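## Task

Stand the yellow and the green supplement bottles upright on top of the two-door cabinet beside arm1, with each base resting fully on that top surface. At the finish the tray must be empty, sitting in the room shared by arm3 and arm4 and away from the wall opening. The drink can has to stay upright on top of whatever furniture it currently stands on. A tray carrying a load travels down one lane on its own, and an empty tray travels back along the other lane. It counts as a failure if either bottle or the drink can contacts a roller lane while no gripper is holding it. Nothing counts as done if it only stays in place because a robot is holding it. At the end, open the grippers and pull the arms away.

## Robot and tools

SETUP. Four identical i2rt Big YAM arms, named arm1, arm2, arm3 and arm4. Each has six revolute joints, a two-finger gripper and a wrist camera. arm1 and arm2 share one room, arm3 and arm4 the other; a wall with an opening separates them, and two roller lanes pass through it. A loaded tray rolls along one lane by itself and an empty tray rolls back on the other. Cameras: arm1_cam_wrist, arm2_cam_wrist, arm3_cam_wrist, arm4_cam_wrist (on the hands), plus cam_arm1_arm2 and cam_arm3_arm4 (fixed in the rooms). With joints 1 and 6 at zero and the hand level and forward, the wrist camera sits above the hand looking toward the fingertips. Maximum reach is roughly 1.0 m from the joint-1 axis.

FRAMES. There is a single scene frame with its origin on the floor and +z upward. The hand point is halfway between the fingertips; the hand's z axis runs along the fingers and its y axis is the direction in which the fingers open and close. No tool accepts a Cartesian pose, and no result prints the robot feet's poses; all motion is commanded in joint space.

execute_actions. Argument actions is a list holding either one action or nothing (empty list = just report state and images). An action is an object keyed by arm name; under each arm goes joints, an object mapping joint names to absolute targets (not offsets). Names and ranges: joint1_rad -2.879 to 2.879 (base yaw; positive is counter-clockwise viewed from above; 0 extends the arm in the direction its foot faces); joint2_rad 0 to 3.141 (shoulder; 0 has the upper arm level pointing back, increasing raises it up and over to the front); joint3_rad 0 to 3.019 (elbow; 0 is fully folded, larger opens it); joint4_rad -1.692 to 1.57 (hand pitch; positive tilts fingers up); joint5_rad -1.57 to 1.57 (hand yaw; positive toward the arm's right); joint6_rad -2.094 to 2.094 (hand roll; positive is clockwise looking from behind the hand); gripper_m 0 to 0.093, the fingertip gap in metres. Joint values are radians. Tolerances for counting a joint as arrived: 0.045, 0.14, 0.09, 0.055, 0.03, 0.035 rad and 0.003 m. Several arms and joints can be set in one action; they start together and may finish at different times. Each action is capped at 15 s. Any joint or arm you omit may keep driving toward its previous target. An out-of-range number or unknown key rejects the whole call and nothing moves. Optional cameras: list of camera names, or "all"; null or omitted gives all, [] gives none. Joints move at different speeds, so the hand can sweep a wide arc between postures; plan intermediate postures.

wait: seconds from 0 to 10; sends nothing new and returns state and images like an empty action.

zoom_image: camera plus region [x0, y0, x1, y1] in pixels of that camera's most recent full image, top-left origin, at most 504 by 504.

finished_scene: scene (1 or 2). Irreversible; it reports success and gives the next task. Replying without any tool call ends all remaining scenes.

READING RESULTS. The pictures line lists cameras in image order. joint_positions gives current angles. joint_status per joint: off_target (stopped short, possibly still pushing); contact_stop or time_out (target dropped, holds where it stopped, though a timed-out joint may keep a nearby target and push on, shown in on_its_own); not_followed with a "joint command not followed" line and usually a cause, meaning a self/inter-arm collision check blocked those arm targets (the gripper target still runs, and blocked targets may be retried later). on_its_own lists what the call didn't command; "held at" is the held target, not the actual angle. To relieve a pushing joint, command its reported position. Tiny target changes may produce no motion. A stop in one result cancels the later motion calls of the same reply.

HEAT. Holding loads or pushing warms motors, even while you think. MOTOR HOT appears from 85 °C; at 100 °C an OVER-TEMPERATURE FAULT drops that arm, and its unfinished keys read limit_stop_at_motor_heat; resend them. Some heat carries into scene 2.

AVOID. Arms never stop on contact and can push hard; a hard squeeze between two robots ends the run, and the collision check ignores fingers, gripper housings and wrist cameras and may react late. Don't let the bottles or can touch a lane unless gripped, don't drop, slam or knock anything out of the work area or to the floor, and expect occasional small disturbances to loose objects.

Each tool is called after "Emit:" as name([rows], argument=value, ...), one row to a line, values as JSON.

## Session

Emit:
execute_actions(actions=[])

Scene clock: 0.00 s.
arm1.joint_positions: joint1_rad=+0.147 joint2_rad=+0.611 joint3_rad=+1.534 joint4_rad=-1.564 joint5_rad=-0.154 joint6_rad=-0.137 gripper_m=+0.095
arm1.joint_status: not commanded
arm1.hand: x=-1.2005 y=-0.4294 z=+1.4499 quat_wxyz=(-0.262, +0.730, -0.510, -0.371) (m; scene frame)
arm2.joint_positions: joint1_rad=-0.194 joint2_rad=+0.327 joint3_rad=+1.332 joint4_rad=-1.511 joint5_rad=-0.146 joint6_rad=+0.029 gripper_m=+0.094
arm2.joint_status: not commanded
arm2.hand: x=-1.6940 y=+0.1331 z=+1.4768 quat_wxyz=(-0.510, -0.076, -0.857, -0.007) (m; scene frame)
arm3.joint_positions: joint1_rad=+0.199 joint2_rad=+0.622 joint3_rad=+1.618 joint4_rad=-1.358 joint5_rad=+0.088 joint6_rad=-0.020 gripper_m=+0.094
arm3.joint_status: not commanded
arm3.hand: x=+1.1347 y=-0.4056 z=+1.5107 quat_wxyz=(-0.388, +0.623, -0.539, -0.413) (m; scene frame)
arm4.joint_positions: joint1_rad=+0.646 joint2_rad=+0.420 joint3_rad=+1.498 joint4_rad=-1.368 joint5_rad=+0.140 joint6_rad=+0.120 gripper_m=+0.095
arm4.joint_status: not commanded
arm4.hand: x=+1.6917 y=+0.0670 z=+1.5502 quat_wxyz=(-0.178, -0.784, -0.185, +0.566) (m; scene frame)
pictures: arm1_cam_wrist, arm2_cam_wrist, arm3_cam_wrist, arm4_cam_wrist, cam_arm1_arm2, cam_arm3_arm4
Images, in order (width x height): arm1_cam_wrist 672x504, arm2_cam_wrist 672x504, arm3_cam_wrist 672x504, arm4_cam_wrist 672x504, cam_arm1_arm2 672x504, cam_arm3_arm4 672x504.

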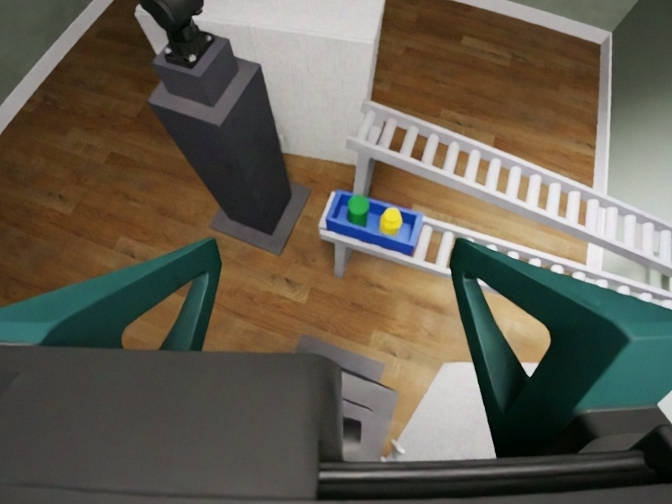

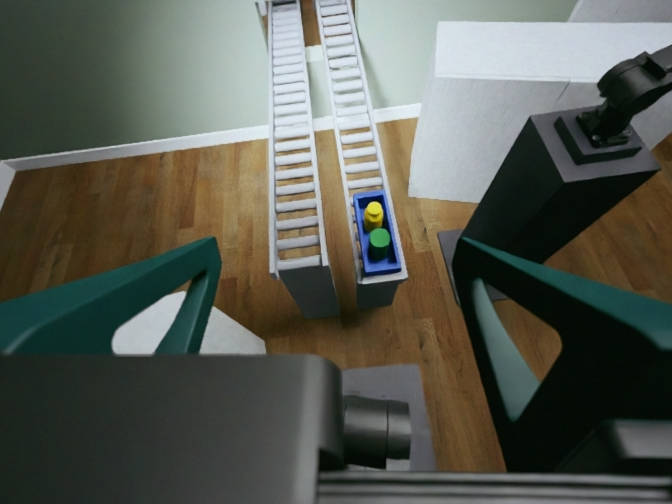

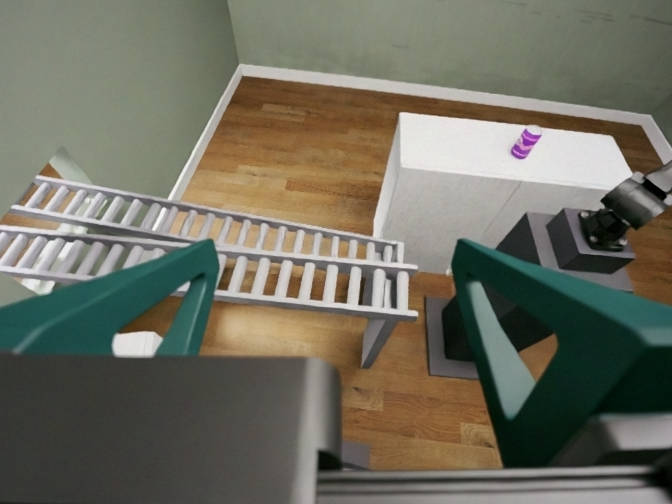

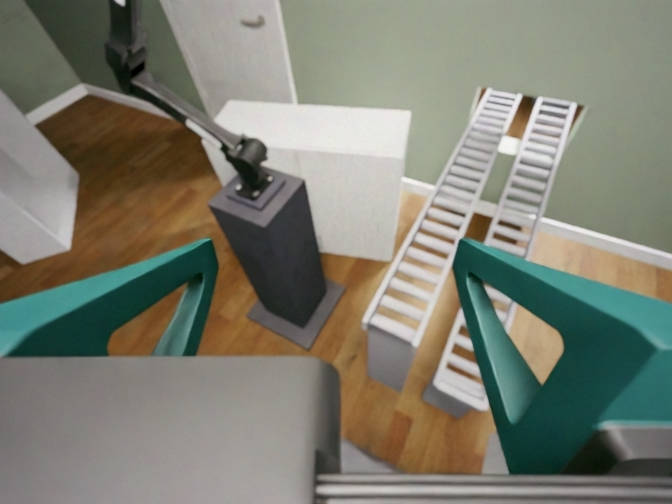

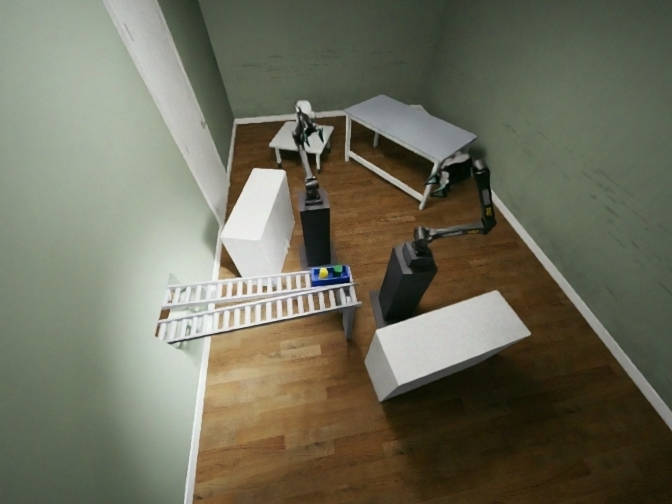

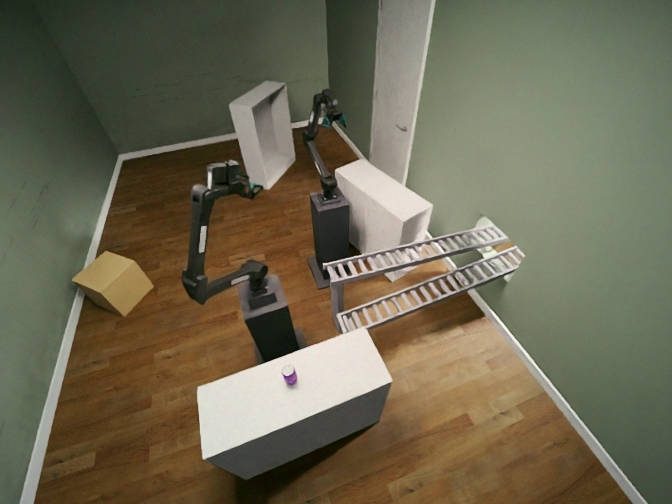

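Emit:
execute_actions([
  {"arm1":{"joints":{"joint1_rad":0.0,"joint2_rad":2.18,"joint3_rad":1.69,"joint4_rad":-1.08,"joint5_rad":0,"joint6_rad":-1.56,"gripper_m":0.085}},"arm2":{"joints":{"joint5_rad":0,"joint6_rad":0}}},
], cameras=["arm1_cam_wrist","cam_arm1_arm2"])

Emit:
zoom_image(camera="cam_arm1_arm2", region=[270,200,390,320])

Scene clock: 3.50 s.
arm1.joint_positions: joint1_rad=+0.012 joint2_rad=+2.164 joint3_rad=+1.667 joint4_rad=-1.079 joint5_rad=-0.002 joint6_rad=-1.549 gripper_m=+0.085
arm1.joint_status: all done
arm1.hand: x=-1.1636 y=+0.0244 z=+0.8663 quat_wxyz=(+0.002, +1.000, -0.006, -0.008) (m; scene frame)
arm2.joint_positions: joint1_rad=-0.194 joint2_rad=+0.327 joint3_rad=+1.332 joint4_rad=-1.511 joint5_rad=-0.004 joint6_rad=+0.010 gripper_m=+0.094
arm2.joint_status: all done
arm2.hand: x=-1.6981 y=+0.1091 z=+1.4761 quat_wxyz=(-0.505, -0.104, -0.855, +0.059) (m; scene frame)
arm3.joint_positions: joint1_rad=+0.199 joint2_rad=+0.622 joint3_rad=+1.618 joint4_rad=-1.358 joint5_rad=+0.088 joint6_rad=-0.020 gripper_m=+0.094
arm3.joint_status: not commanded
arm3.hand: x=+1.1347 y=-0.4056 z=+1.5107 quat_wxyz=(-0.388, +0.623, -0.539, -0.413) (m; scene frame)
arm4.joint_positions: joint1_rad=+0.646 joint2_rad=+0.420 joint3_rad=+1.498 joint4_rad=-1.368 joint5_rad=+0.140 joint6_rad=+0.120 gripper_m=+0.095
arm4.joint_status: not commanded
arm4.hand: x=+1.6917 y=+0.0670 z=+1.5502 quat_wxyz=(-0.178, -0.784, -0.185, +0.566) (m; scene frame)
pictures: arm1_cam_wrist, cam_arm1_arm2
Images, in order (width x height): arm1_cam_wrist 672x504, cam_arm1_arm2 672x504.

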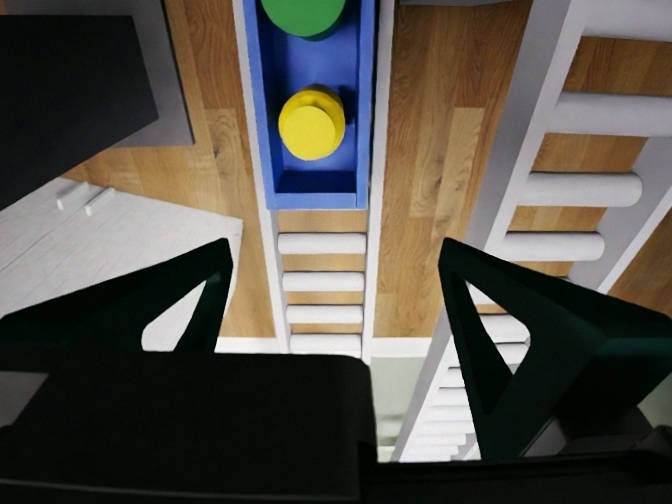

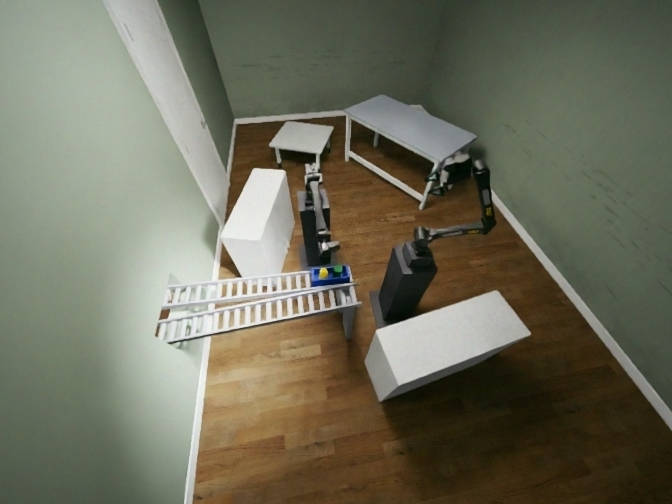

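Region (270, 200, 390, 320) of cam_arm1_arm2's 672x504 image, scaled by 4.200, with more detail than that image has.

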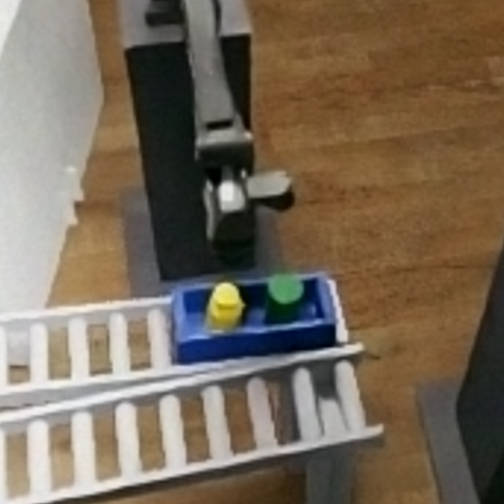

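Emit:
execute_actions([
  {"arm1":{"joints":{"joint1_rad":-0.055,"joint2_rad":2.325,"joint3_rad":1.565,"joint4_rad":-0.81,"joint6_rad":-1.61}}},
], cameras=["arm1_cam_wrist"])

Scene clock: 5.53 s.
arm1.joint_positions: joint1_rad=-0.058 joint2_rad=+2.335 joint3_rad=+1.548 joint4_rad=-0.819 joint5_rad=-0.001 joint6_rad=-1.600 gripper_m=+0.085
arm1.joint_status: all done
arm1.hand: x=-1.1242 y=-0.0069 z=+0.7277 quat_wxyz=(+0.017, +1.000, -0.015, -0.009) (m; scene frame)
arm2.joint_positions: joint1_rad=-0.194 joint2_rad=+0.327 joint3_rad=+1.332 joint4_rad=-1.511 joint5_rad=-0.004 joint6_rad=+0.010 gripper_m=+0.094
arm2.joint_status: not commanded
arm2.hand: x=-1.6981 y=+0.1091 z=+1.4761 quat_wxyz=(-0.505, -0.104, -0.855, +0.059) (m; scene frame)
arm3.joint_positions: joint1_rad=+0.199 joint2_rad=+0.622 joint3_rad=+1.618 joint4_rad=-1.358 joint5_rad=+0.088 joint6_rad=-0.020 gripper_m=+0.094
arm3.joint_status: not commanded
arm3.hand: x=+1.1347 y=-0.4056 z=+1.5107 quat_wxyz=(-0.388, +0.623, -0.539, -0.413) (m; scene frame)
arm4.joint_positions: joint1_rad=+0.646 joint2_rad=+0.420 joint3_rad=+1.498 joint4_rad=-1.368 joint5_rad=+0.140 joint6_rad=+0.120 gripper_m=+0.095
arm4.joint_status: not commanded
arm4.hand: x=+1.6917 y=+0.0670 z=+1.5502 quat_wxyz=(-0.178, -0.784, -0.185, +0.566) (m; scene frame)
pictures: arm1_cam_wrist
Images, in order (width x height): arm1_cam_wrist 672x504.

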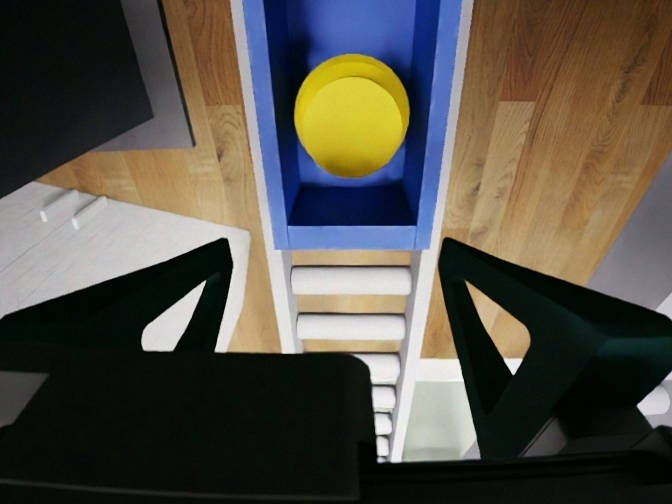

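Emit:
execute_actions([
  {"arm1":{"joints":{"joint1_rad":-0.03,"joint2_rad":2.41,"joint3_rad":1.61,"joint4_rad":-0.76,"gripper_m":0.078}}},
], cameras=["arm1_cam_wrist"])

Scene clock: 7.37 s.
arm1.joint_positions: joint1_rad=-0.041 joint2_rad=+2.374 joint3_rad=+1.587 joint4_rad=-0.767 joint5_rad=-0.001 joint6_rad=-1.600 gripper_m=+0.078
arm1.joint_status: all done
arm1.hand: x=-1.1332 y=+0.0146 z=+0.7152 quat_wxyz=(-0.008, +1.000, -0.007, -0.008) (m; scene frame)
arm2.joint_positions: joint1_rad=-0.194 joint2_rad=+0.327 joint3_rad=+1.332 joint4_rad=-1.511 joint5_rad=-0.004 joint6_rad=+0.010 gripper_m=+0.094
arm2.joint_status: not commanded
arm2.hand: x=-1.6981 y=+0.1091 z=+1.4761 quat_wxyz=(-0.505, -0.104, -0.855, +0.059) (m; scene frame)
arm3.joint_positions: joint1_rad=+0.199 joint2_rad=+0.622 joint3_rad=+1.618 joint4_rad=-1.358 joint5_rad=+0.088 joint6_rad=-0.020 gripper_m=+0.094
arm3.joint_status: not commanded
arm3.hand: x=+1.1347 y=-0.4056 z=+1.5107 quat_wxyz=(-0.388, +0.623, -0.539, -0.413) (m; scene frame)
arm4.joint_positions: joint1_rad=+0.646 joint2_rad=+0.420 joint3_rad=+1.498 joint4_rad=-1.368 joint5_rad=+0.140 joint6_rad=+0.120 gripper_m=+0.095
arm4.joint_status: not commanded
arm4.hand: x=+1.6917 y=+0.0670 z=+1.5502 quat_wxyz=(-0.178, -0.784, -0.185, +0.566) (m; scene frame)
pictures: arm1_cam_wrist
Images, in order (width x height): arm1_cam_wrist 672x504.

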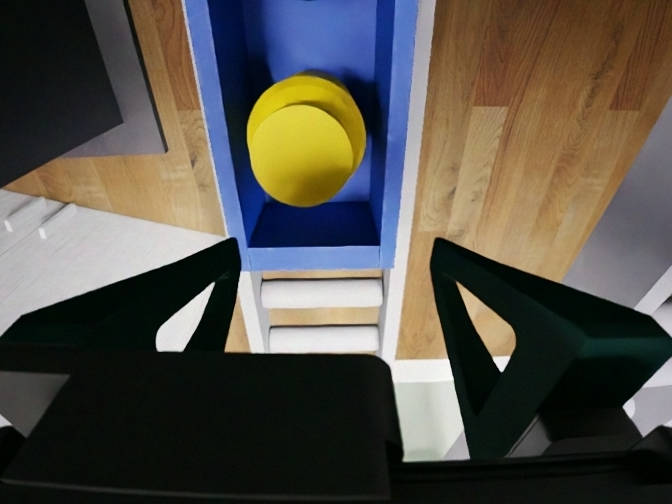

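Emit:
execute_actions([
  {"arm1":{"joints":{"joint2_rad":2.47,"joint4_rad":-0.69}}},
], cameras=["arm1_cam_wrist","cam_arm1_arm2"])

Emit:
zoom_image(camera="cam_arm1_arm2", region=[290,220,370,300])

Scene clock: 9.20 s.
arm1.joint_positions: joint1_rad=-0.041 joint2_rad=+2.447 joint3_rad=+1.587 joint4_rad=-0.700 joint5_rad=-0.001 joint6_rad=-1.600 gripper_m=+0.078
arm1.joint_status: all done
arm1.hand: x=-1.1342 y=+0.0078 z=+0.6725 quat_wxyz=(-0.006, +1.000, -0.007, -0.008) (m; scene frame)
arm2.joint_positions: joint1_rad=-0.194 joint2_rad=+0.327 joint3_rad=+1.332 joint4_rad=-1.511 joint5_rad=-0.004 joint6_rad=+0.010 gripper_m=+0.094
arm2.joint_status: not commanded
arm2.hand: x=-1.6981 y=+0.1091 z=+1.4761 quat_wxyz=(-0.505, -0.104, -0.855, +0.059) (m; scene frame)
arm3.joint_positions: joint1_rad=+0.199 joint2_rad=+0.622 joint3_rad=+1.618 joint4_rad=-1.358 joint5_rad=+0.088 joint6_rad=-0.020 gripper_m=+0.094
arm3.joint_status: not commanded
arm3.hand: x=+1.1347 y=-0.4056 z=+1.5107 quat_wxyz=(-0.388, +0.623, -0.539, -0.413) (m; scene frame)
arm4.joint_positions: joint1_rad=+0.646 joint2_rad=+0.420 joint3_rad=+1.498 joint4_rad=-1.368 joint5_rad=+0.140 joint6_rad=+0.120 gripper_m=+0.095
arm4.joint_status: not commanded
arm4.hand: x=+1.6917 y=+0.0670 z=+1.5502 quat_wxyz=(-0.178, -0.784, -0.185, +0.566) (m; scene frame)
pictures: arm1_cam_wrist, cam_arm1_arm2
Images, in order (width x height): arm1_cam_wrist 672x504, cam_arm1_arm2 672x504.

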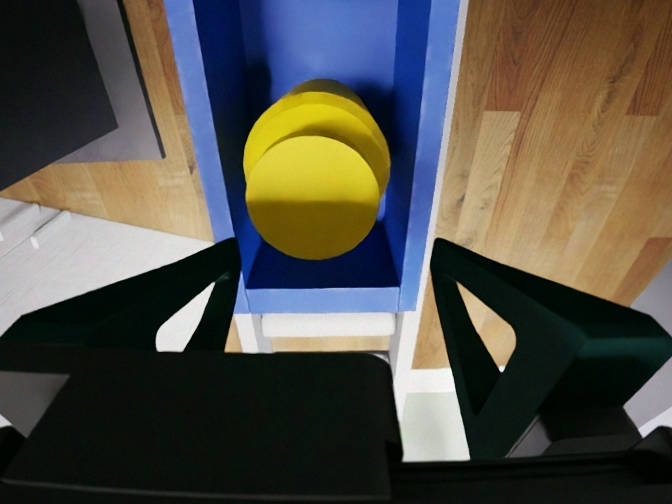

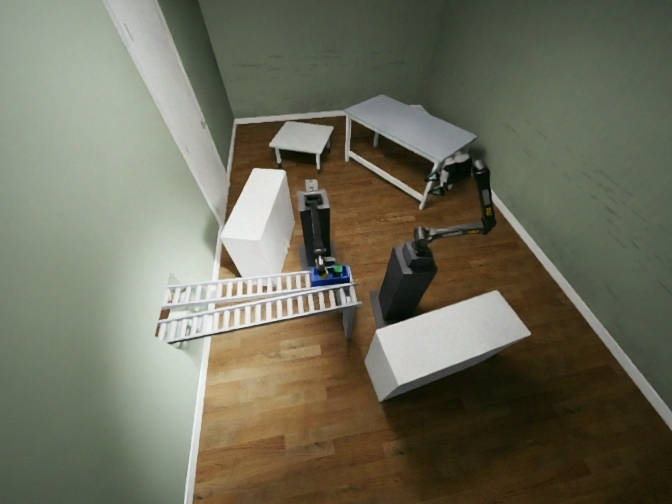

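Region (290, 220, 370, 300) of cam_arm1_arm2's 672x504 image, scaled by 6.300, with more detail than that image has.

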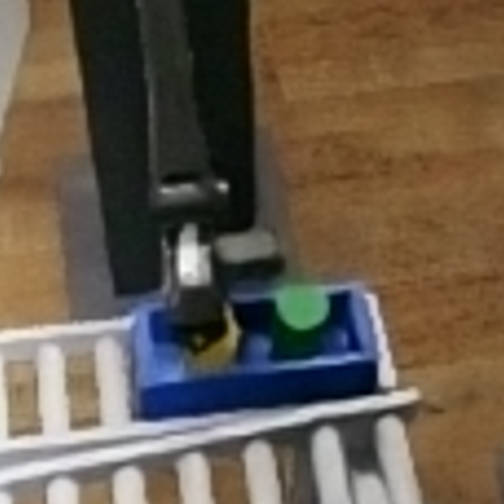

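Emit:
execute_actions([
  {"arm1":{"joints":{"joint3_rad":1.535,"joint4_rad":-0.665}}},
], cameras=["arm1_cam_wrist"])

Scene clock: 10.37 s.
arm1.joint_positions: joint1_rad=-0.041 joint2_rad=+2.447 joint3_rad=+1.529 joint4_rad=-0.672 joint5_rad=-0.001 joint6_rad=-1.601 gripper_m=+0.078
arm1.joint_status: all done
arm1.hand: x=-1.1355 y=-0.0172 z=+0.6584 quat_wxyz=(+0.009, +1.000, -0.007, -0.008) (m; scene frame)
arm2.joint_positions: joint1_rad=-0.194 joint2_rad=+0.327 joint3_rad=+1.332 joint4_rad=-1.511 joint5_rad=-0.004 joint6_rad=+0.010 gripper_m=+0.094
arm2.joint_status: not commanded
arm2.hand: x=-1.6981 y=+0.1091 z=+1.4761 quat_wxyz=(-0.505, -0.104, -0.855, +0.059) (m; scene frame)
arm3.joint_positions: joint1_rad=+0.199 joint2_rad=+0.622 joint3_rad=+1.618 joint4_rad=-1.358 joint5_rad=+0.088 joint6_rad=-0.020 gripper_m=+0.094
arm3.joint_status: not commanded
arm3.hand: x=+1.1347 y=-0.4056 z=+1.5107 quat_wxyz=(-0.388, +0.623, -0.539, -0.413) (m; scene frame)
arm4.joint_positions: joint1_rad=+0.646 joint2_rad=+0.420 joint3_rad=+1.498 joint4_rad=-1.368 joint5_rad=+0.140 joint6_rad=+0.120 gripper_m=+0.095
arm4.joint_status: not commanded
arm4.hand: x=+1.6917 y=+0.0670 z=+1.5502 quat_wxyz=(-0.178, -0.784, -0.185, +0.566) (m; scene frame)
pictures: arm1_cam_wrist
Images, in order (width x height): arm1_cam_wrist 672x504.

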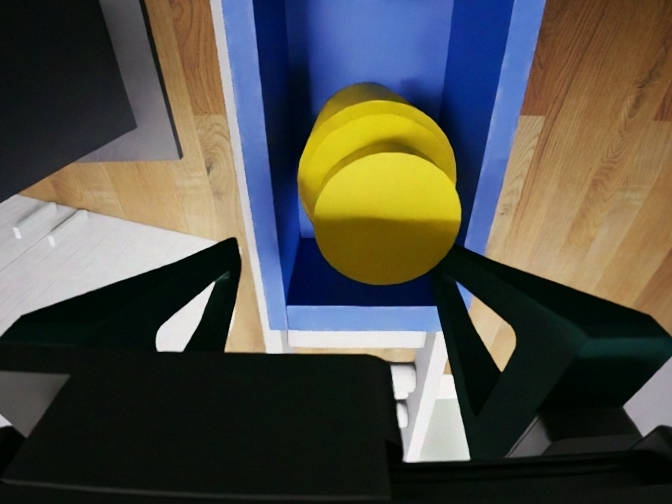

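Emit:
execute_actions([
  {"arm1":{"joints":{"joint3_rad":1.585,"joint4_rad":-0.69}}},
], cameras=["arm1_cam_wrist"])

Scene clock: 11.57 s.
arm1.joint_positions: joint1_rad=-0.041 joint2_rad=+2.447 joint3_rad=+1.562 joint4_rad=-0.682 joint5_rad=-0.001 joint6_rad=-1.601 gripper_m=+0.078
arm1.joint_status: all done
arm1.hand: x=-1.1347 y=-0.0014 z=+0.6662 quat_wxyz=(-0.002, +1.000, -0.007, -0.008) (m; scene frame)
arm2.joint_positions: joint1_rad=-0.194 joint2_rad=+0.327 joint3_rad=+1.332 joint4_rad=-1.511 joint5_rad=-0.004 joint6_rad=+0.010 gripper_m=+0.094
arm2.joint_status: not commanded
arm2.hand: x=-1.6981 y=+0.1091 z=+1.4761 quat_wxyz=(-0.505, -0.104, -0.855, +0.059) (m; scene frame)
arm3.joint_positions: joint1_rad=+0.199 joint2_rad=+0.622 joint3_rad=+1.618 joint4_rad=-1.358 joint5_rad=+0.088 joint6_rad=-0.020 gripper_m=+0.094
arm3.joint_status: not commanded
arm3.hand: x=+1.1347 y=-0.4056 z=+1.5107 quat_wxyz=(-0.388, +0.623, -0.539, -0.413) (m; scene frame)
arm4.joint_positions: joint1_rad=+0.646 joint2_rad=+0.420 joint3_rad=+1.498 joint4_rad=-1.368 joint5_rad=+0.140 joint6_rad=+0.120 gripper_m=+0.095
arm4.joint_status: not commanded
arm4.hand: x=+1.6917 y=+0.0670 z=+1.5502 quat_wxyz=(-0.178, -0.784, -0.185, +0.566) (m; scene frame)
pictures: arm1_cam_wrist
Images, in order (width x height): arm1_cam_wrist 672x504.

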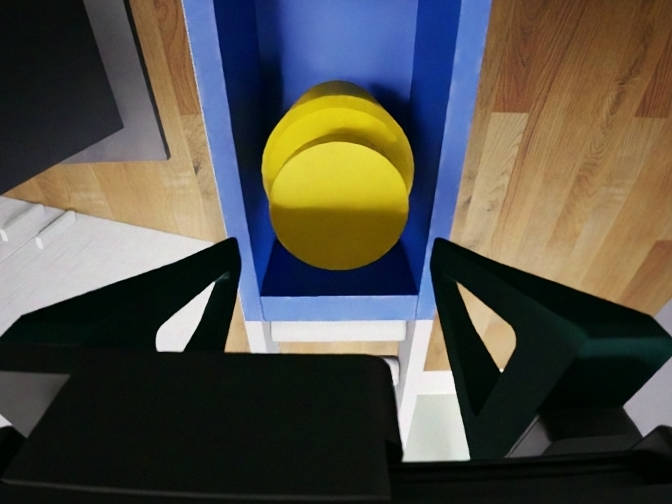

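Emit:
execute_actions([
  {"arm1":{"joints":{"joint2_rad":2.54,"joint4_rad":-0.6}}},
], cameras=["arm1_cam_wrist","cam_arm1_arm2"])

Scene clock: 15.90 s.
arm1.joint_positions: joint1_rad=-0.041 joint2_rad=+2.513 joint3_rad=+1.566 joint4_rad=-0.609 joint5_rad=-0.001 joint6_rad=-1.601 gripper_m=+0.078
arm1.joint_status: all done
arm1.hand: x=-1.1354 y=-0.0053 z=+0.6297 quat_wxyz=(-0.008, +1.000, -0.007, -0.008) (m; scene frame)
arm2.joint_positions: joint1_rad=-0.194 joint2_rad=+0.327 joint3_rad=+1.332 joint4_rad=-1.511 joint5_rad=-0.004 joint6_rad=+0.010 gripper_m=+0.094
arm2.joint_status: not commanded
arm2.hand: x=-1.6981 y=+0.1091 z=+1.4761 quat_wxyz=(-0.505, -0.104, -0.855, +0.059) (m; scene frame)
arm3.joint_positions: joint1_rad=+0.199 joint2_rad=+0.622 joint3_rad=+1.618 joint4_rad=-1.358 joint5_rad=+0.088 joint6_rad=-0.020 gripper_m=+0.094
arm3.joint_status: not commanded
arm3.hand: x=+1.1347 y=-0.4056 z=+1.5107 quat_wxyz=(-0.388, +0.623, -0.539, -0.413) (m; scene frame)
arm4.joint_positions: joint1_rad=+0.646 joint2_rad=+0.420 joint3_rad=+1.498 joint4_rad=-1.368 joint5_rad=+0.140 joint6_rad=+0.120 gripper_m=+0.095
arm4.joint_status: not commanded
arm4.hand: x=+1.6917 y=+0.0670 z=+1.5502 quat_wxyz=(-0.178, -0.784, -0.185, +0.566) (m; scene frame)
pictures: arm1_cam_wrist, cam_arm1_arm2
Images, in order (width x height): arm1_cam_wrist 672x504, cam_arm1_arm2 672x504.

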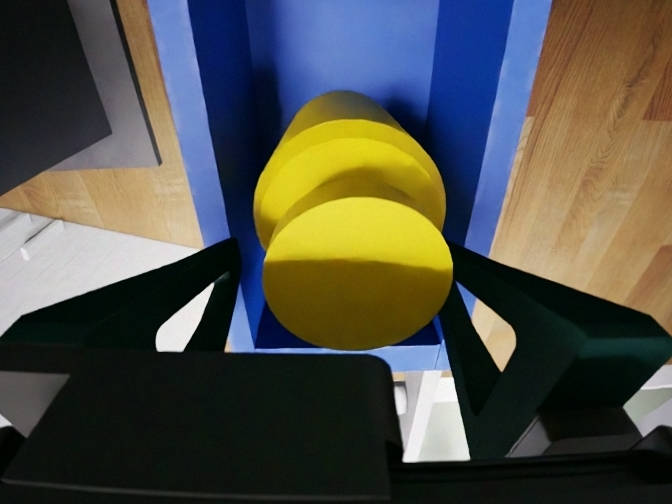

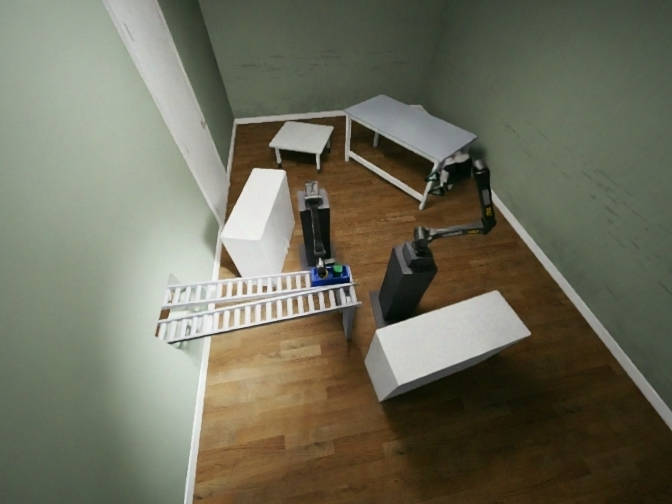

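Emit:
execute_actions([
  {"arm1":{"joints":{"joint2_rad":2.56,"joint4_rad":-0.58,"joint3_rad":1.6}}},
], cameras=["arm1_cam_wrist"])

Emit:
execute_actions([
  {"arm1":{"joints":{"gripper_m":0.03}}},
], cameras=["arm1_cam_wrist"])

Scene clock: 18.53 s.
arm1.joint_positions: joint1_rad=-0.041 joint2_rad=+2.518 joint3_rad=+1.573 joint4_rad=-0.591 joint5_rad=-0.001 joint6_rad=-1.601 gripper_m=+0.078
arm1.joint_status: all done
arm1.hand: x=-1.1351 y=+0.0011 z=+0.6285 quat_wxyz=(-0.018, +1.000, -0.007, -0.007) (m; scene frame)
arm2.joint_positions: joint1_rad=-0.194 joint2_rad=+0.327 joint3_rad=+1.332 joint4_rad=-1.511 joint5_rad=-0.004 joint6_rad=+0.010 gripper_m=+0.094
arm2.joint_status: not commanded
arm2.hand: x=-1.6981 y=+0.1091 z=+1.4761 quat_wxyz=(-0.505, -0.104, -0.855, +0.059) (m; scene frame)
arm3.joint_positions: joint1_rad=+0.199 joint2_rad=+0.622 joint3_rad=+1.618 joint4_rad=-1.358 joint5_rad=+0.088 joint6_rad=-0.020 gripper_m=+0.094
arm3.joint_status: not commanded
arm3.hand: x=+1.1347 y=-0.4056 z=+1.5107 quat_wxyz=(-0.388, +0.623, -0.539, -0.413) (m; scene frame)
arm4.joint_positions: joint1_rad=+0.646 joint2_rad=+0.420 joint3_rad=+1.498 joint4_rad=-1.368 joint5_rad=+0.140 joint6_rad=+0.120 gripper_m=+0.095
arm4.joint_status: not commanded
arm4.hand: x=+1.6917 y=+0.0670 z=+1.5502 quat_wxyz=(-0.178, -0.784, -0.185, +0.566) (m; scene frame)
pictures: arm1_cam_wrist
Images, in order (width x height): arm1_cam_wrist 672x504.

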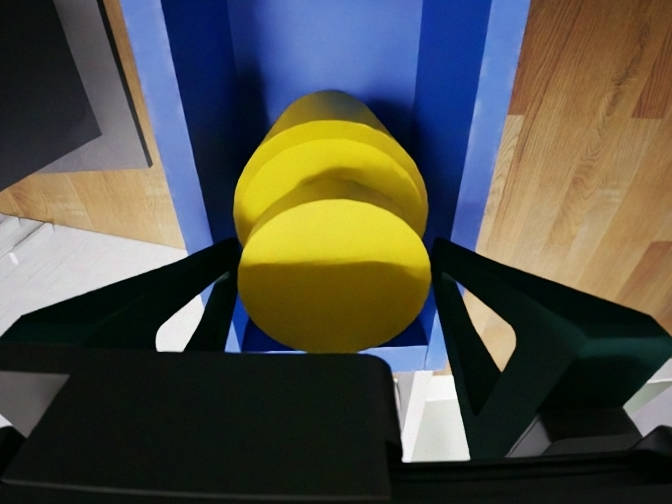

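Scene clock: 19.13 s.
arm1.joint_positions: joint1_rad=-0.040 joint2_rad=+2.518 joint3_rad=+1.576 joint4_rad=-0.589 joint5_rad=+0.002 joint6_rad=-1.601 gripper_m=+0.030
arm1.joint_status: all done
arm1.hand: x=-1.1352 y=+0.0029 z=+0.6292 quat_wxyz=(-0.020, +1.000, -0.006, -0.006) (m; scene frame)
arm2.joint_positions: joint1_rad=-0.194 joint2_rad=+0.327 joint3_rad=+1.332 joint4_rad=-1.511 joint5_rad=-0.004 joint6_rad=+0.010 gripper_m=+0.094
arm2.joint_status: not commanded
arm2.hand: x=-1.6981 y=+0.1091 z=+1.4761 quat_wxyz=(-0.505, -0.104, -0.855, +0.059) (m; scene frame)
arm3.joint_positions: joint1_rad=+0.199 joint2_rad=+0.622 joint3_rad=+1.618 joint4_rad=-1.358 joint5_rad=+0.088 joint6_rad=-0.020 gripper_m=+0.094
arm3.joint_status: not commanded
arm3.hand: x=+1.1347 y=-0.4056 z=+1.5107 quat_wxyz=(-0.388, +0.623, -0.539, -0.413) (m; scene frame)
arm4.joint_positions: joint1_rad=+0.646 joint2_rad=+0.420 joint3_rad=+1.498 joint4_rad=-1.368 joint5_rad=+0.140 joint6_rad=+0.120 gripper_m=+0.095
arm4.joint_status: not commanded
arm4.hand: x=+1.6917 y=+0.0670 z=+1.5502 quat_wxyz=(-0.178, -0.784, -0.185, +0.566) (m; scene frame)
pictures: arm1_cam_wrist
Images, in order (width x height): arm1_cam_wrist 672x504.

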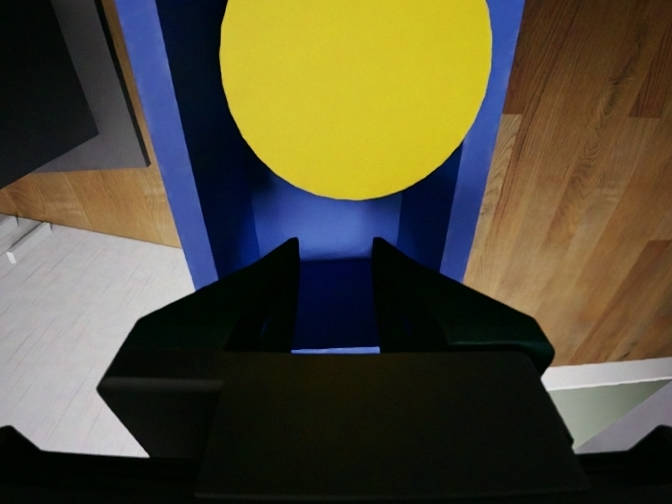

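Emit:
execute_actions([
  {"arm1":{"joints":{"joint2_rad":2.3,"joint4_rad":-0.83,"gripper_m":0.085}}},
], cameras=["arm1_cam_wrist","cam_arm1_arm2"])

Emit:
zoom_image(camera="cam_arm1_arm2", region=[280,230,380,305])

Scene clock: 20.93 s.
arm1.joint_positions: joint1_rad=-0.040 joint2_rad=+2.271 joint3_rad=+1.592 joint4_rad=-0.822 joint5_rad=+0.002 joint6_rad=-1.601 gripper_m=+0.085
arm1.joint_status: all done
arm1.hand: x=-1.1317 y=+0.0318 z=+0.7782 quat_wxyz=(-0.035, +0.999, -0.006, -0.005) (m; scene frame)
arm2.joint_positions: joint1_rad=-0.194 joint2_rad=+0.327 joint3_rad=+1.332 joint4_rad=-1.511 joint5_rad=-0.004 joint6_rad=+0.010 gripper_m=+0.094
arm2.joint_status: not commanded
arm2.hand: x=-1.6981 y=+0.1091 z=+1.4761 quat_wxyz=(-0.505, -0.104, -0.855, +0.059) (m; scene frame)
arm3.joint_positions: joint1_rad=+0.199 joint2_rad=+0.622 joint3_rad=+1.618 joint4_rad=-1.358 joint5_rad=+0.088 joint6_rad=-0.020 gripper_m=+0.094
arm3.joint_status: not commanded
arm3.hand: x=+1.1347 y=-0.4056 z=+1.5107 quat_wxyz=(-0.388, +0.623, -0.539, -0.413) (m; scene frame)
arm4.joint_positions: joint1_rad=+0.646 joint2_rad=+0.420 joint3_rad=+1.498 joint4_rad=-1.368 joint5_rad=+0.140 joint6_rad=+0.120 gripper_m=+0.095
arm4.joint_status: not commanded
arm4.hand: x=+1.6917 y=+0.0670 z=+1.5502 quat_wxyz=(-0.178, -0.784, -0.185, +0.566) (m; scene frame)
pictures: arm1_cam_wrist, cam_arm1_arm2
Images, in order (width x height): arm1_cam_wrist 672x504, cam_arm1_arm2 672x504.

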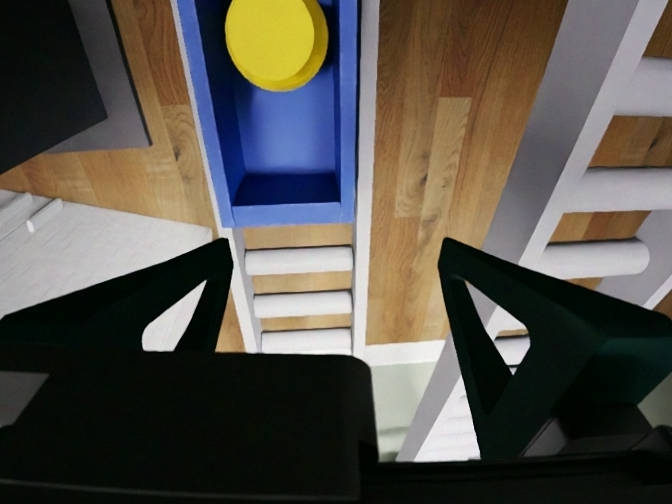

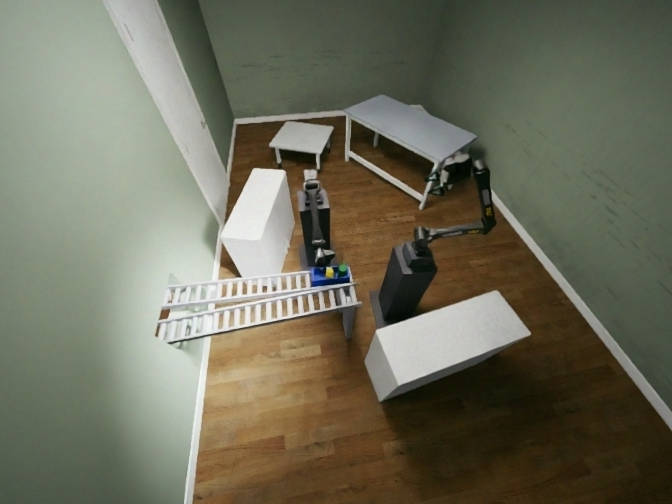

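Region (280, 230, 380, 305) of cam_arm1_arm2's 672x504 image, scaled by 5.040, with more detail than that image has; it fills the top 378 rows of this view, and the rest is white.

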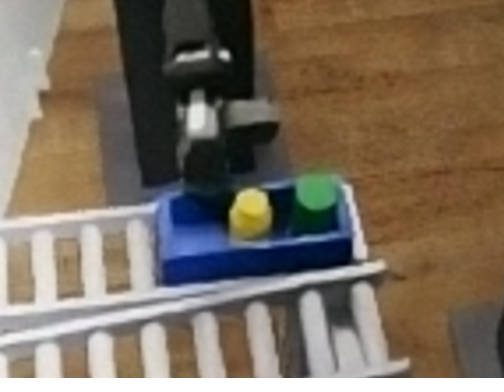

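Emit:
execute_actions([
  {"arm1":{"joints":{"joint1_rad":0.025,"joint2_rad":2.44,"joint3_rad":1.575,"joint4_rad":-0.7,"joint6_rad":-1.54,"gripper_m":0.09}}},
], cameras=["arm1_cam_wrist"])

Scene clock: 23.97 s.
arm1.joint_positions: joint1_rad=+0.028 joint2_rad=+2.438 joint3_rad=+1.561 joint4_rad=-0.708 joint5_rad=+0.001 joint6_rad=-1.550 gripper_m=+0.090
arm1.joint_status: all done
arm1.hand: x=-1.1752 y=-0.0046 z=+0.6719 quat_wxyz=(+0.006, +1.000, +0.002, -0.007) (m; scene frame)
arm2.joint_positions: joint1_rad=-0.194 joint2_rad=+0.327 joint3_rad=+1.332 joint4_rad=-1.511 joint5_rad=-0.004 joint6_rad=+0.010 gripper_m=+0.094
arm2.joint_status: not commanded
arm2.hand: x=-1.6981 y=+0.1091 z=+1.4761 quat_wxyz=(-0.505, -0.104, -0.855, +0.059) (m; scene frame)
arm3.joint_positions: joint1_rad=+0.199 joint2_rad=+0.622 joint3_rad=+1.618 joint4_rad=-1.358 joint5_rad=+0.088 joint6_rad=-0.020 gripper_m=+0.094
arm3.joint_status: not commanded
arm3.hand: x=+1.1347 y=-0.4056 z=+1.5107 quat_wxyz=(-0.388, +0.623, -0.539, -0.413) (m; scene frame)
arm4.joint_positions: joint1_rad=+0.646 joint2_rad=+0.420 joint3_rad=+1.498 joint4_rad=-1.368 joint5_rad=+0.140 joint6_rad=+0.120 gripper_m=+0.095
arm4.joint_status: not commanded
arm4.hand: x=+1.6917 y=+0.0670 z=+1.5502 quat_wxyz=(-0.178, -0.784, -0.185, +0.566) (m; scene frame)
pictures: arm1_cam_wrist
Images, in order (width x height): arm1_cam_wrist 672x504.

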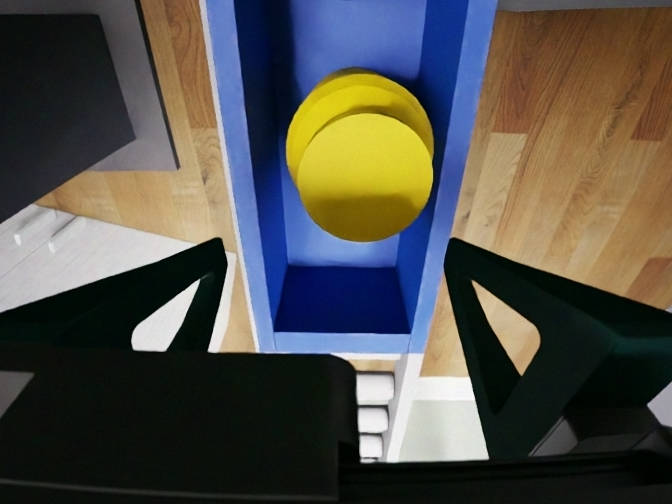

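Emit:
execute_actions([
  {"arm1":{"joints":{"joint2_rad":2.52,"joint3_rad":1.64,"joint4_rad":-0.665}}},
], cameras=["arm1_cam_wrist"])

Scene clock: 25.57 s.
arm1.joint_positions: joint1_rad=+0.028 joint2_rad=+2.482 joint3_rad=+1.619 joint4_rad=-0.671 joint5_rad=+0.001 joint6_rad=-1.550 gripper_m=+0.090
arm1.joint_status: all done
arm1.hand: x=-1.1760 y=+0.0197 z=+0.6605 quat_wxyz=(-0.018, +1.000, +0.002, -0.007) (m; scene frame)
arm2.joint_positions: joint1_rad=-0.194 joint2_rad=+0.327 joint3_rad=+1.332 joint4_rad=-1.511 joint5_rad=-0.004 joint6_rad=+0.010 gripper_m=+0.094
arm2.joint_status: not commanded
arm2.hand: x=-1.6981 y=+0.1091 z=+1.4761 quat_wxyz=(-0.505, -0.104, -0.855, +0.059) (m; scene frame)
arm3.joint_positions: joint1_rad=+0.199 joint2_rad=+0.622 joint3_rad=+1.618 joint4_rad=-1.358 joint5_rad=+0.088 joint6_rad=-0.020 gripper_m=+0.094
arm3.joint_status: not commanded
arm3.hand: x=+1.1347 y=-0.4056 z=+1.5107 quat_wxyz=(-0.388, +0.623, -0.539, -0.413) (m; scene frame)
arm4.joint_positions: joint1_rad=+0.646 joint2_rad=+0.420 joint3_rad=+1.498 joint4_rad=-1.368 joint5_rad=+0.140 joint6_rad=+0.120 gripper_m=+0.095
arm4.joint_status: not commanded
arm4.hand: x=+1.6917 y=+0.0670 z=+1.5502 quat_wxyz=(-0.178, -0.784, -0.185, +0.566) (m; scene frame)
pictures: arm1_cam_wrist
Images, in order (width x height): arm1_cam_wrist 672x504.

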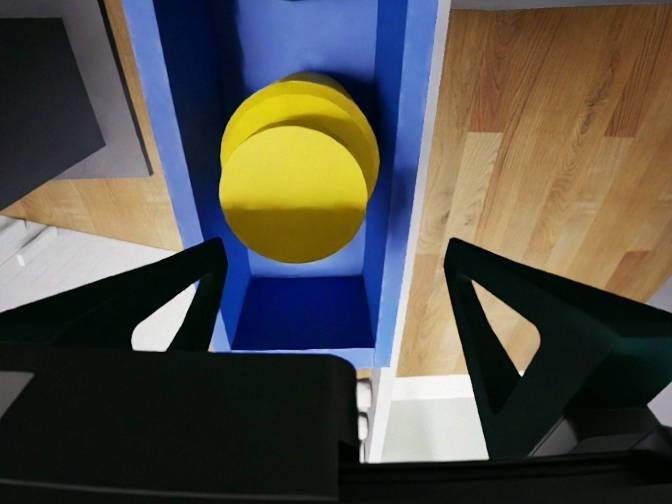

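Emit:
execute_actions([
  {"arm1":{"joints":{"joint2_rad":2.56,"joint4_rad":-0.61}}},
], cameras=["arm1_cam_wrist"])

Scene clock: 26.83 s.
arm1.joint_positions: joint1_rad=+0.028 joint2_rad=+2.530 joint3_rad=+1.619 joint4_rad=-0.621 joint5_rad=+0.001 joint6_rad=-1.550 gripper_m=+0.090
arm1.joint_status: all done
arm1.hand: x=-1.1763 y=+0.0144 z=+0.6325 quat_wxyz=(-0.020, +1.000, +0.002, -0.007) (m; scene frame)
arm2.joint_positions: joint1_rad=-0.194 joint2_rad=+0.327 joint3_rad=+1.332 joint4_rad=-1.511 joint5_rad=-0.004 joint6_rad=+0.010 gripper_m=+0.094
arm2.joint_status: not commanded
arm2.hand: x=-1.6981 y=+0.1091 z=+1.4761 quat_wxyz=(-0.505, -0.104, -0.855, +0.059) (m; scene frame)
arm3.joint_positions: joint1_rad=+0.199 joint2_rad=+0.622 joint3_rad=+1.618 joint4_rad=-1.358 joint5_rad=+0.088 joint6_rad=-0.020 gripper_m=+0.094
arm3.joint_status: not commanded
arm3.hand: x=+1.1347 y=-0.4056 z=+1.5107 quat_wxyz=(-0.388, +0.623, -0.539, -0.413) (m; scene frame)
arm4.joint_positions: joint1_rad=+0.646 joint2_rad=+0.420 joint3_rad=+1.498 joint4_rad=-1.368 joint5_rad=+0.140 joint6_rad=+0.120 gripper_m=+0.095
arm4.joint_status: not commanded
arm4.hand: x=+1.6917 y=+0.0670 z=+1.5502 quat_wxyz=(-0.178, -0.784, -0.185, +0.566) (m; scene frame)
pictures: arm1_cam_wrist
Images, in order (width x height): arm1_cam_wrist 672x504.

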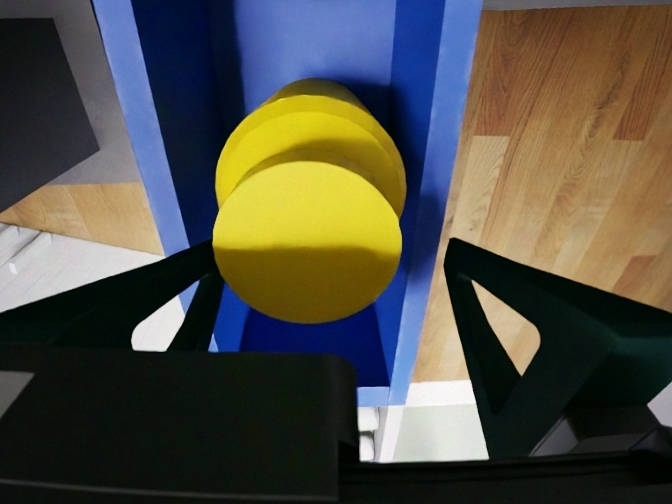

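Emit:
execute_actions([
  {"arm1":{"joints":{"joint3_rad":1.57,"joint4_rad":-0.585}}},
], cameras=["arm1_cam_wrist"])

Scene clock: 28.00 s.
arm1.joint_positions: joint1_rad=+0.028 joint2_rad=+2.529 joint3_rad=+1.580 joint4_rad=-0.585 joint5_rad=+0.001 joint6_rad=-1.550 gripper_m=+0.090
arm1.joint_status: all done
arm1.hand: x=-1.1762 y=+0.0021 z=+0.6239 quat_wxyz=(-0.019, +1.000, +0.002, -0.007) (m; scene frame)
arm2.joint_positions: joint1_rad=-0.194 joint2_rad=+0.327 joint3_rad=+1.332 joint4_rad=-1.511 joint5_rad=-0.004 joint6_rad=+0.010 gripper_m=+0.094
arm2.joint_status: not commanded
arm2.hand: x=-1.6981 y=+0.1091 z=+1.4761 quat_wxyz=(-0.505, -0.104, -0.855, +0.059) (m; scene frame)
arm3.joint_positions: joint1_rad=+0.199 joint2_rad=+0.622 joint3_rad=+1.618 joint4_rad=-1.358 joint5_rad=+0.088 joint6_rad=-0.020 gripper_m=+0.094
arm3.joint_status: not commanded
arm3.hand: x=+1.1347 y=-0.4056 z=+1.5107 quat_wxyz=(-0.388, +0.623, -0.539, -0.413) (m; scene frame)
arm4.joint_positions: joint1_rad=+0.646 joint2_rad=+0.420 joint3_rad=+1.498 joint4_rad=-1.368 joint5_rad=+0.140 joint6_rad=+0.120 gripper_m=+0.095
arm4.joint_status: not commanded
arm4.hand: x=+1.6917 y=+0.0670 z=+1.5502 quat_wxyz=(-0.178, -0.784, -0.185, +0.566) (m; scene frame)
pictures: arm1_cam_wrist
Images, in order (width x height): arm1_cam_wrist 672x504.

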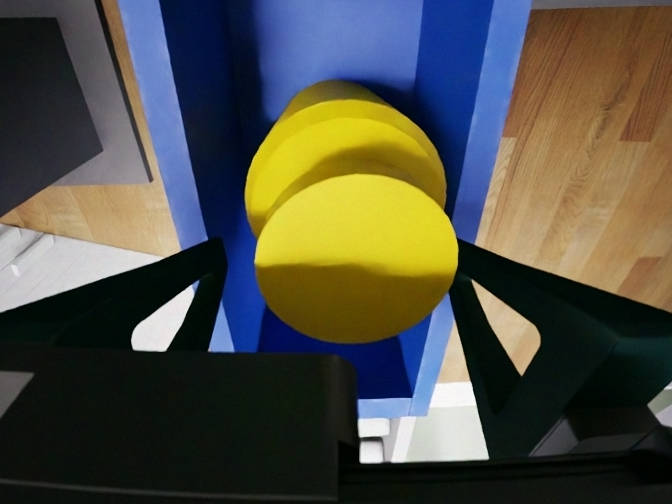

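Emit:
execute_actions([
  {"arm1":{"joints":{"joint3_rad":1.625,"joint4_rad":-0.615}}},
], cameras=[])

Emit:
execute_actions([
  {"arm1":{"joints":{"joint2_rad":2.62,"joint4_rad":-0.545}}},
], cameras=["arm1_cam_wrist"])

Scene clock: 29.40 s.
arm1.joint_positions: joint1_rad=+0.028 joint2_rad=+2.529 joint3_rad=+1.599 joint4_rad=-0.605 joint5_rad=+0.001 joint6_rad=-1.550 gripper_m=+0.090
arm1.joint_status: all done
arm1.hand: x=-1.1762 y=+0.0075 z=+0.6281 quat_wxyz=(-0.018, +1.000, +0.002, -0.007) (m; scene frame)
arm2.joint_positions: joint1_rad=-0.194 joint2_rad=+0.327 joint3_rad=+1.332 joint4_rad=-1.511 joint5_rad=-0.004 joint6_rad=+0.010 gripper_m=+0.094
arm2.joint_status: not commanded
arm2.hand: x=-1.6981 y=+0.1091 z=+1.4761 quat_wxyz=(-0.505, -0.104, -0.855, +0.059) (m; scene frame)
arm3.joint_positions: joint1_rad=+0.199 joint2_rad=+0.622 joint3_rad=+1.618 joint4_rad=-1.358 joint5_rad=+0.088 joint6_rad=-0.020 gripper_m=+0.094
arm3.joint_status: not commanded
arm3.hand: x=+1.1347 y=-0.4056 z=+1.5107 quat_wxyz=(-0.388, +0.623, -0.539, -0.413) (m; scene frame)
arm4.joint_positions: joint1_rad=+0.646 joint2_rad=+0.420 joint3_rad=+1.498 joint4_rad=-1.368 joint5_rad=+0.140 joint6_rad=+0.120 gripper_m=+0.095
arm4.joint_status: not commanded
arm4.hand: x=+1.6917 y=+0.0670 z=+1.5502 quat_wxyz=(-0.178, -0.784, -0.185, +0.566) (m; scene frame)
pictures: none
No camera images: the call's "cameras" was empty. Leave "cameras" out to get every camera's image.

Scene clock: 30.17 s.
arm1.joint_positions: joint1_rad=+0.028 joint2_rad=+2.572 joint3_rad=+1.612 joint4_rad=-0.542 joint5_rad=+0.001 joint6_rad=-1.549 gripper_m=+0.090
arm1.joint_status: all done
arm1.hand: x=-1.1766 y=+0.0131 z=+0.6071 quat_wxyz=(-0.035, +0.999, +0.001, -0.008) (m; scene frame)
arm2.joint_positions: joint1_rad=-0.194 joint2_rad=+0.327 joint3_rad=+1.332 joint4_rad=-1.511 joint5_rad=-0.004 joint6_rad=+0.010 gripper_m=+0.094
arm2.joint_status: not commanded
arm2.hand: x=-1.6981 y=+0.1091 z=+1.4761 quat_wxyz=(-0.505, -0.104, -0.855, +0.059) (m; scene frame)
arm3.joint_positions: joint1_rad=+0.199 joint2_rad=+0.622 joint3_rad=+1.618 joint4_rad=-1.358 joint5_rad=+0.088 joint6_rad=-0.020 gripper_m=+0.094
arm3.joint_status: not commanded
arm3.hand: x=+1.1347 y=-0.4056 z=+1.5107 quat_wxyz=(-0.388, +0.623, -0.539, -0.413) (m; scene frame)
arm4.joint_positions: joint1_rad=+0.646 joint2_rad=+0.420 joint3_rad=+1.498 joint4_rad=-1.368 joint5_rad=+0.140 joint6_rad=+0.120 gripper_m=+0.095
arm4.joint_status: not commanded
arm4.hand: x=+1.6917 y=+0.0670 z=+1.5502 quat_wxyz=(-0.178, -0.784, -0.185, +0.566) (m; scene frame)
pictures: arm1_cam_wrist
Images, in order (width x height): arm1_cam_wrist 672x504.

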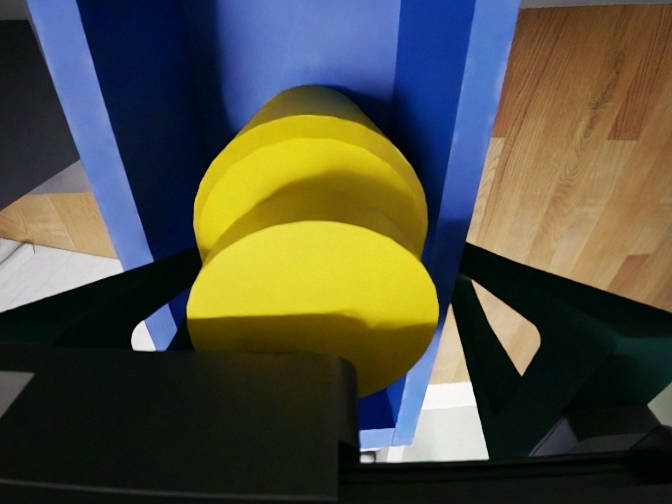

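Emit:
execute_actions([
  {"arm1":{"joints":{"gripper_m":0.04}}},
], cameras=["arm1_cam_wrist"])

Scene clock: 31.27 s.
arm1.joint_positions: joint1_rad=+0.026 joint2_rad=+2.572 joint3_rad=+1.632 joint4_rad=-0.529 joint5_rad=-0.002 joint6_rad=-1.550 gripper_m=+0.040
arm1.joint_status: all done
arm1.hand: x=-1.1767 y=+0.0273 z=+0.6122 quat_wxyz=(-0.051, +0.999, +0.001, -0.009) (m; scene frame)
arm2.joint_positions: joint1_rad=-0.194 joint2_rad=+0.327 joint3_rad=+1.332 joint4_rad=-1.511 joint5_rad=-0.004 joint6_rad=+0.010 gripper_m=+0.094
arm2.joint_status: not commanded
arm2.hand: x=-1.6981 y=+0.1091 z=+1.4761 quat_wxyz=(-0.505, -0.104, -0.855, +0.059) (m; scene frame)
arm3.joint_positions: joint1_rad=+0.199 joint2_rad=+0.622 joint3_rad=+1.618 joint4_rad=-1.358 joint5_rad=+0.088 joint6_rad=-0.020 gripper_m=+0.094
arm3.joint_status: not commanded
arm3.hand: x=+1.1347 y=-0.4056 z=+1.5107 quat_wxyz=(-0.388, +0.623, -0.539, -0.413) (m; scene frame)
arm4.joint_positions: joint1_rad=+0.646 joint2_rad=+0.420 joint3_rad=+1.498 joint4_rad=-1.368 joint5_rad=+0.140 joint6_rad=+0.120 gripper_m=+0.095
arm4.joint_status: not commanded
arm4.hand: x=+1.6917 y=+0.0670 z=+1.5502 quat_wxyz=(-0.178, -0.784, -0.185, +0.566) (m; scene frame)
pictures: arm1_cam_wrist
Images, in order (width x height): arm1_cam_wrist 672x504.

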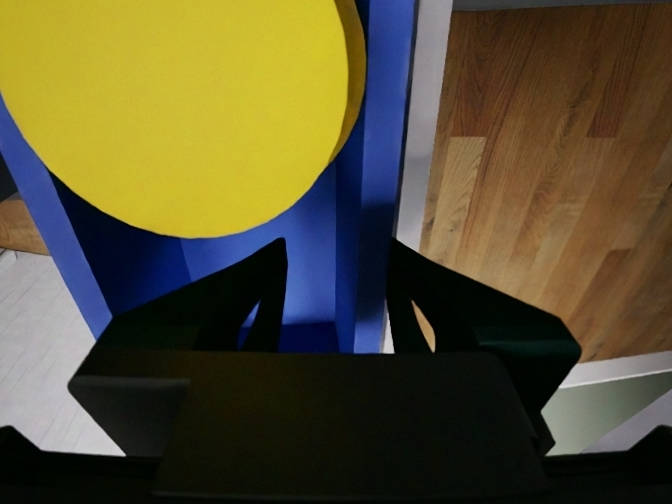

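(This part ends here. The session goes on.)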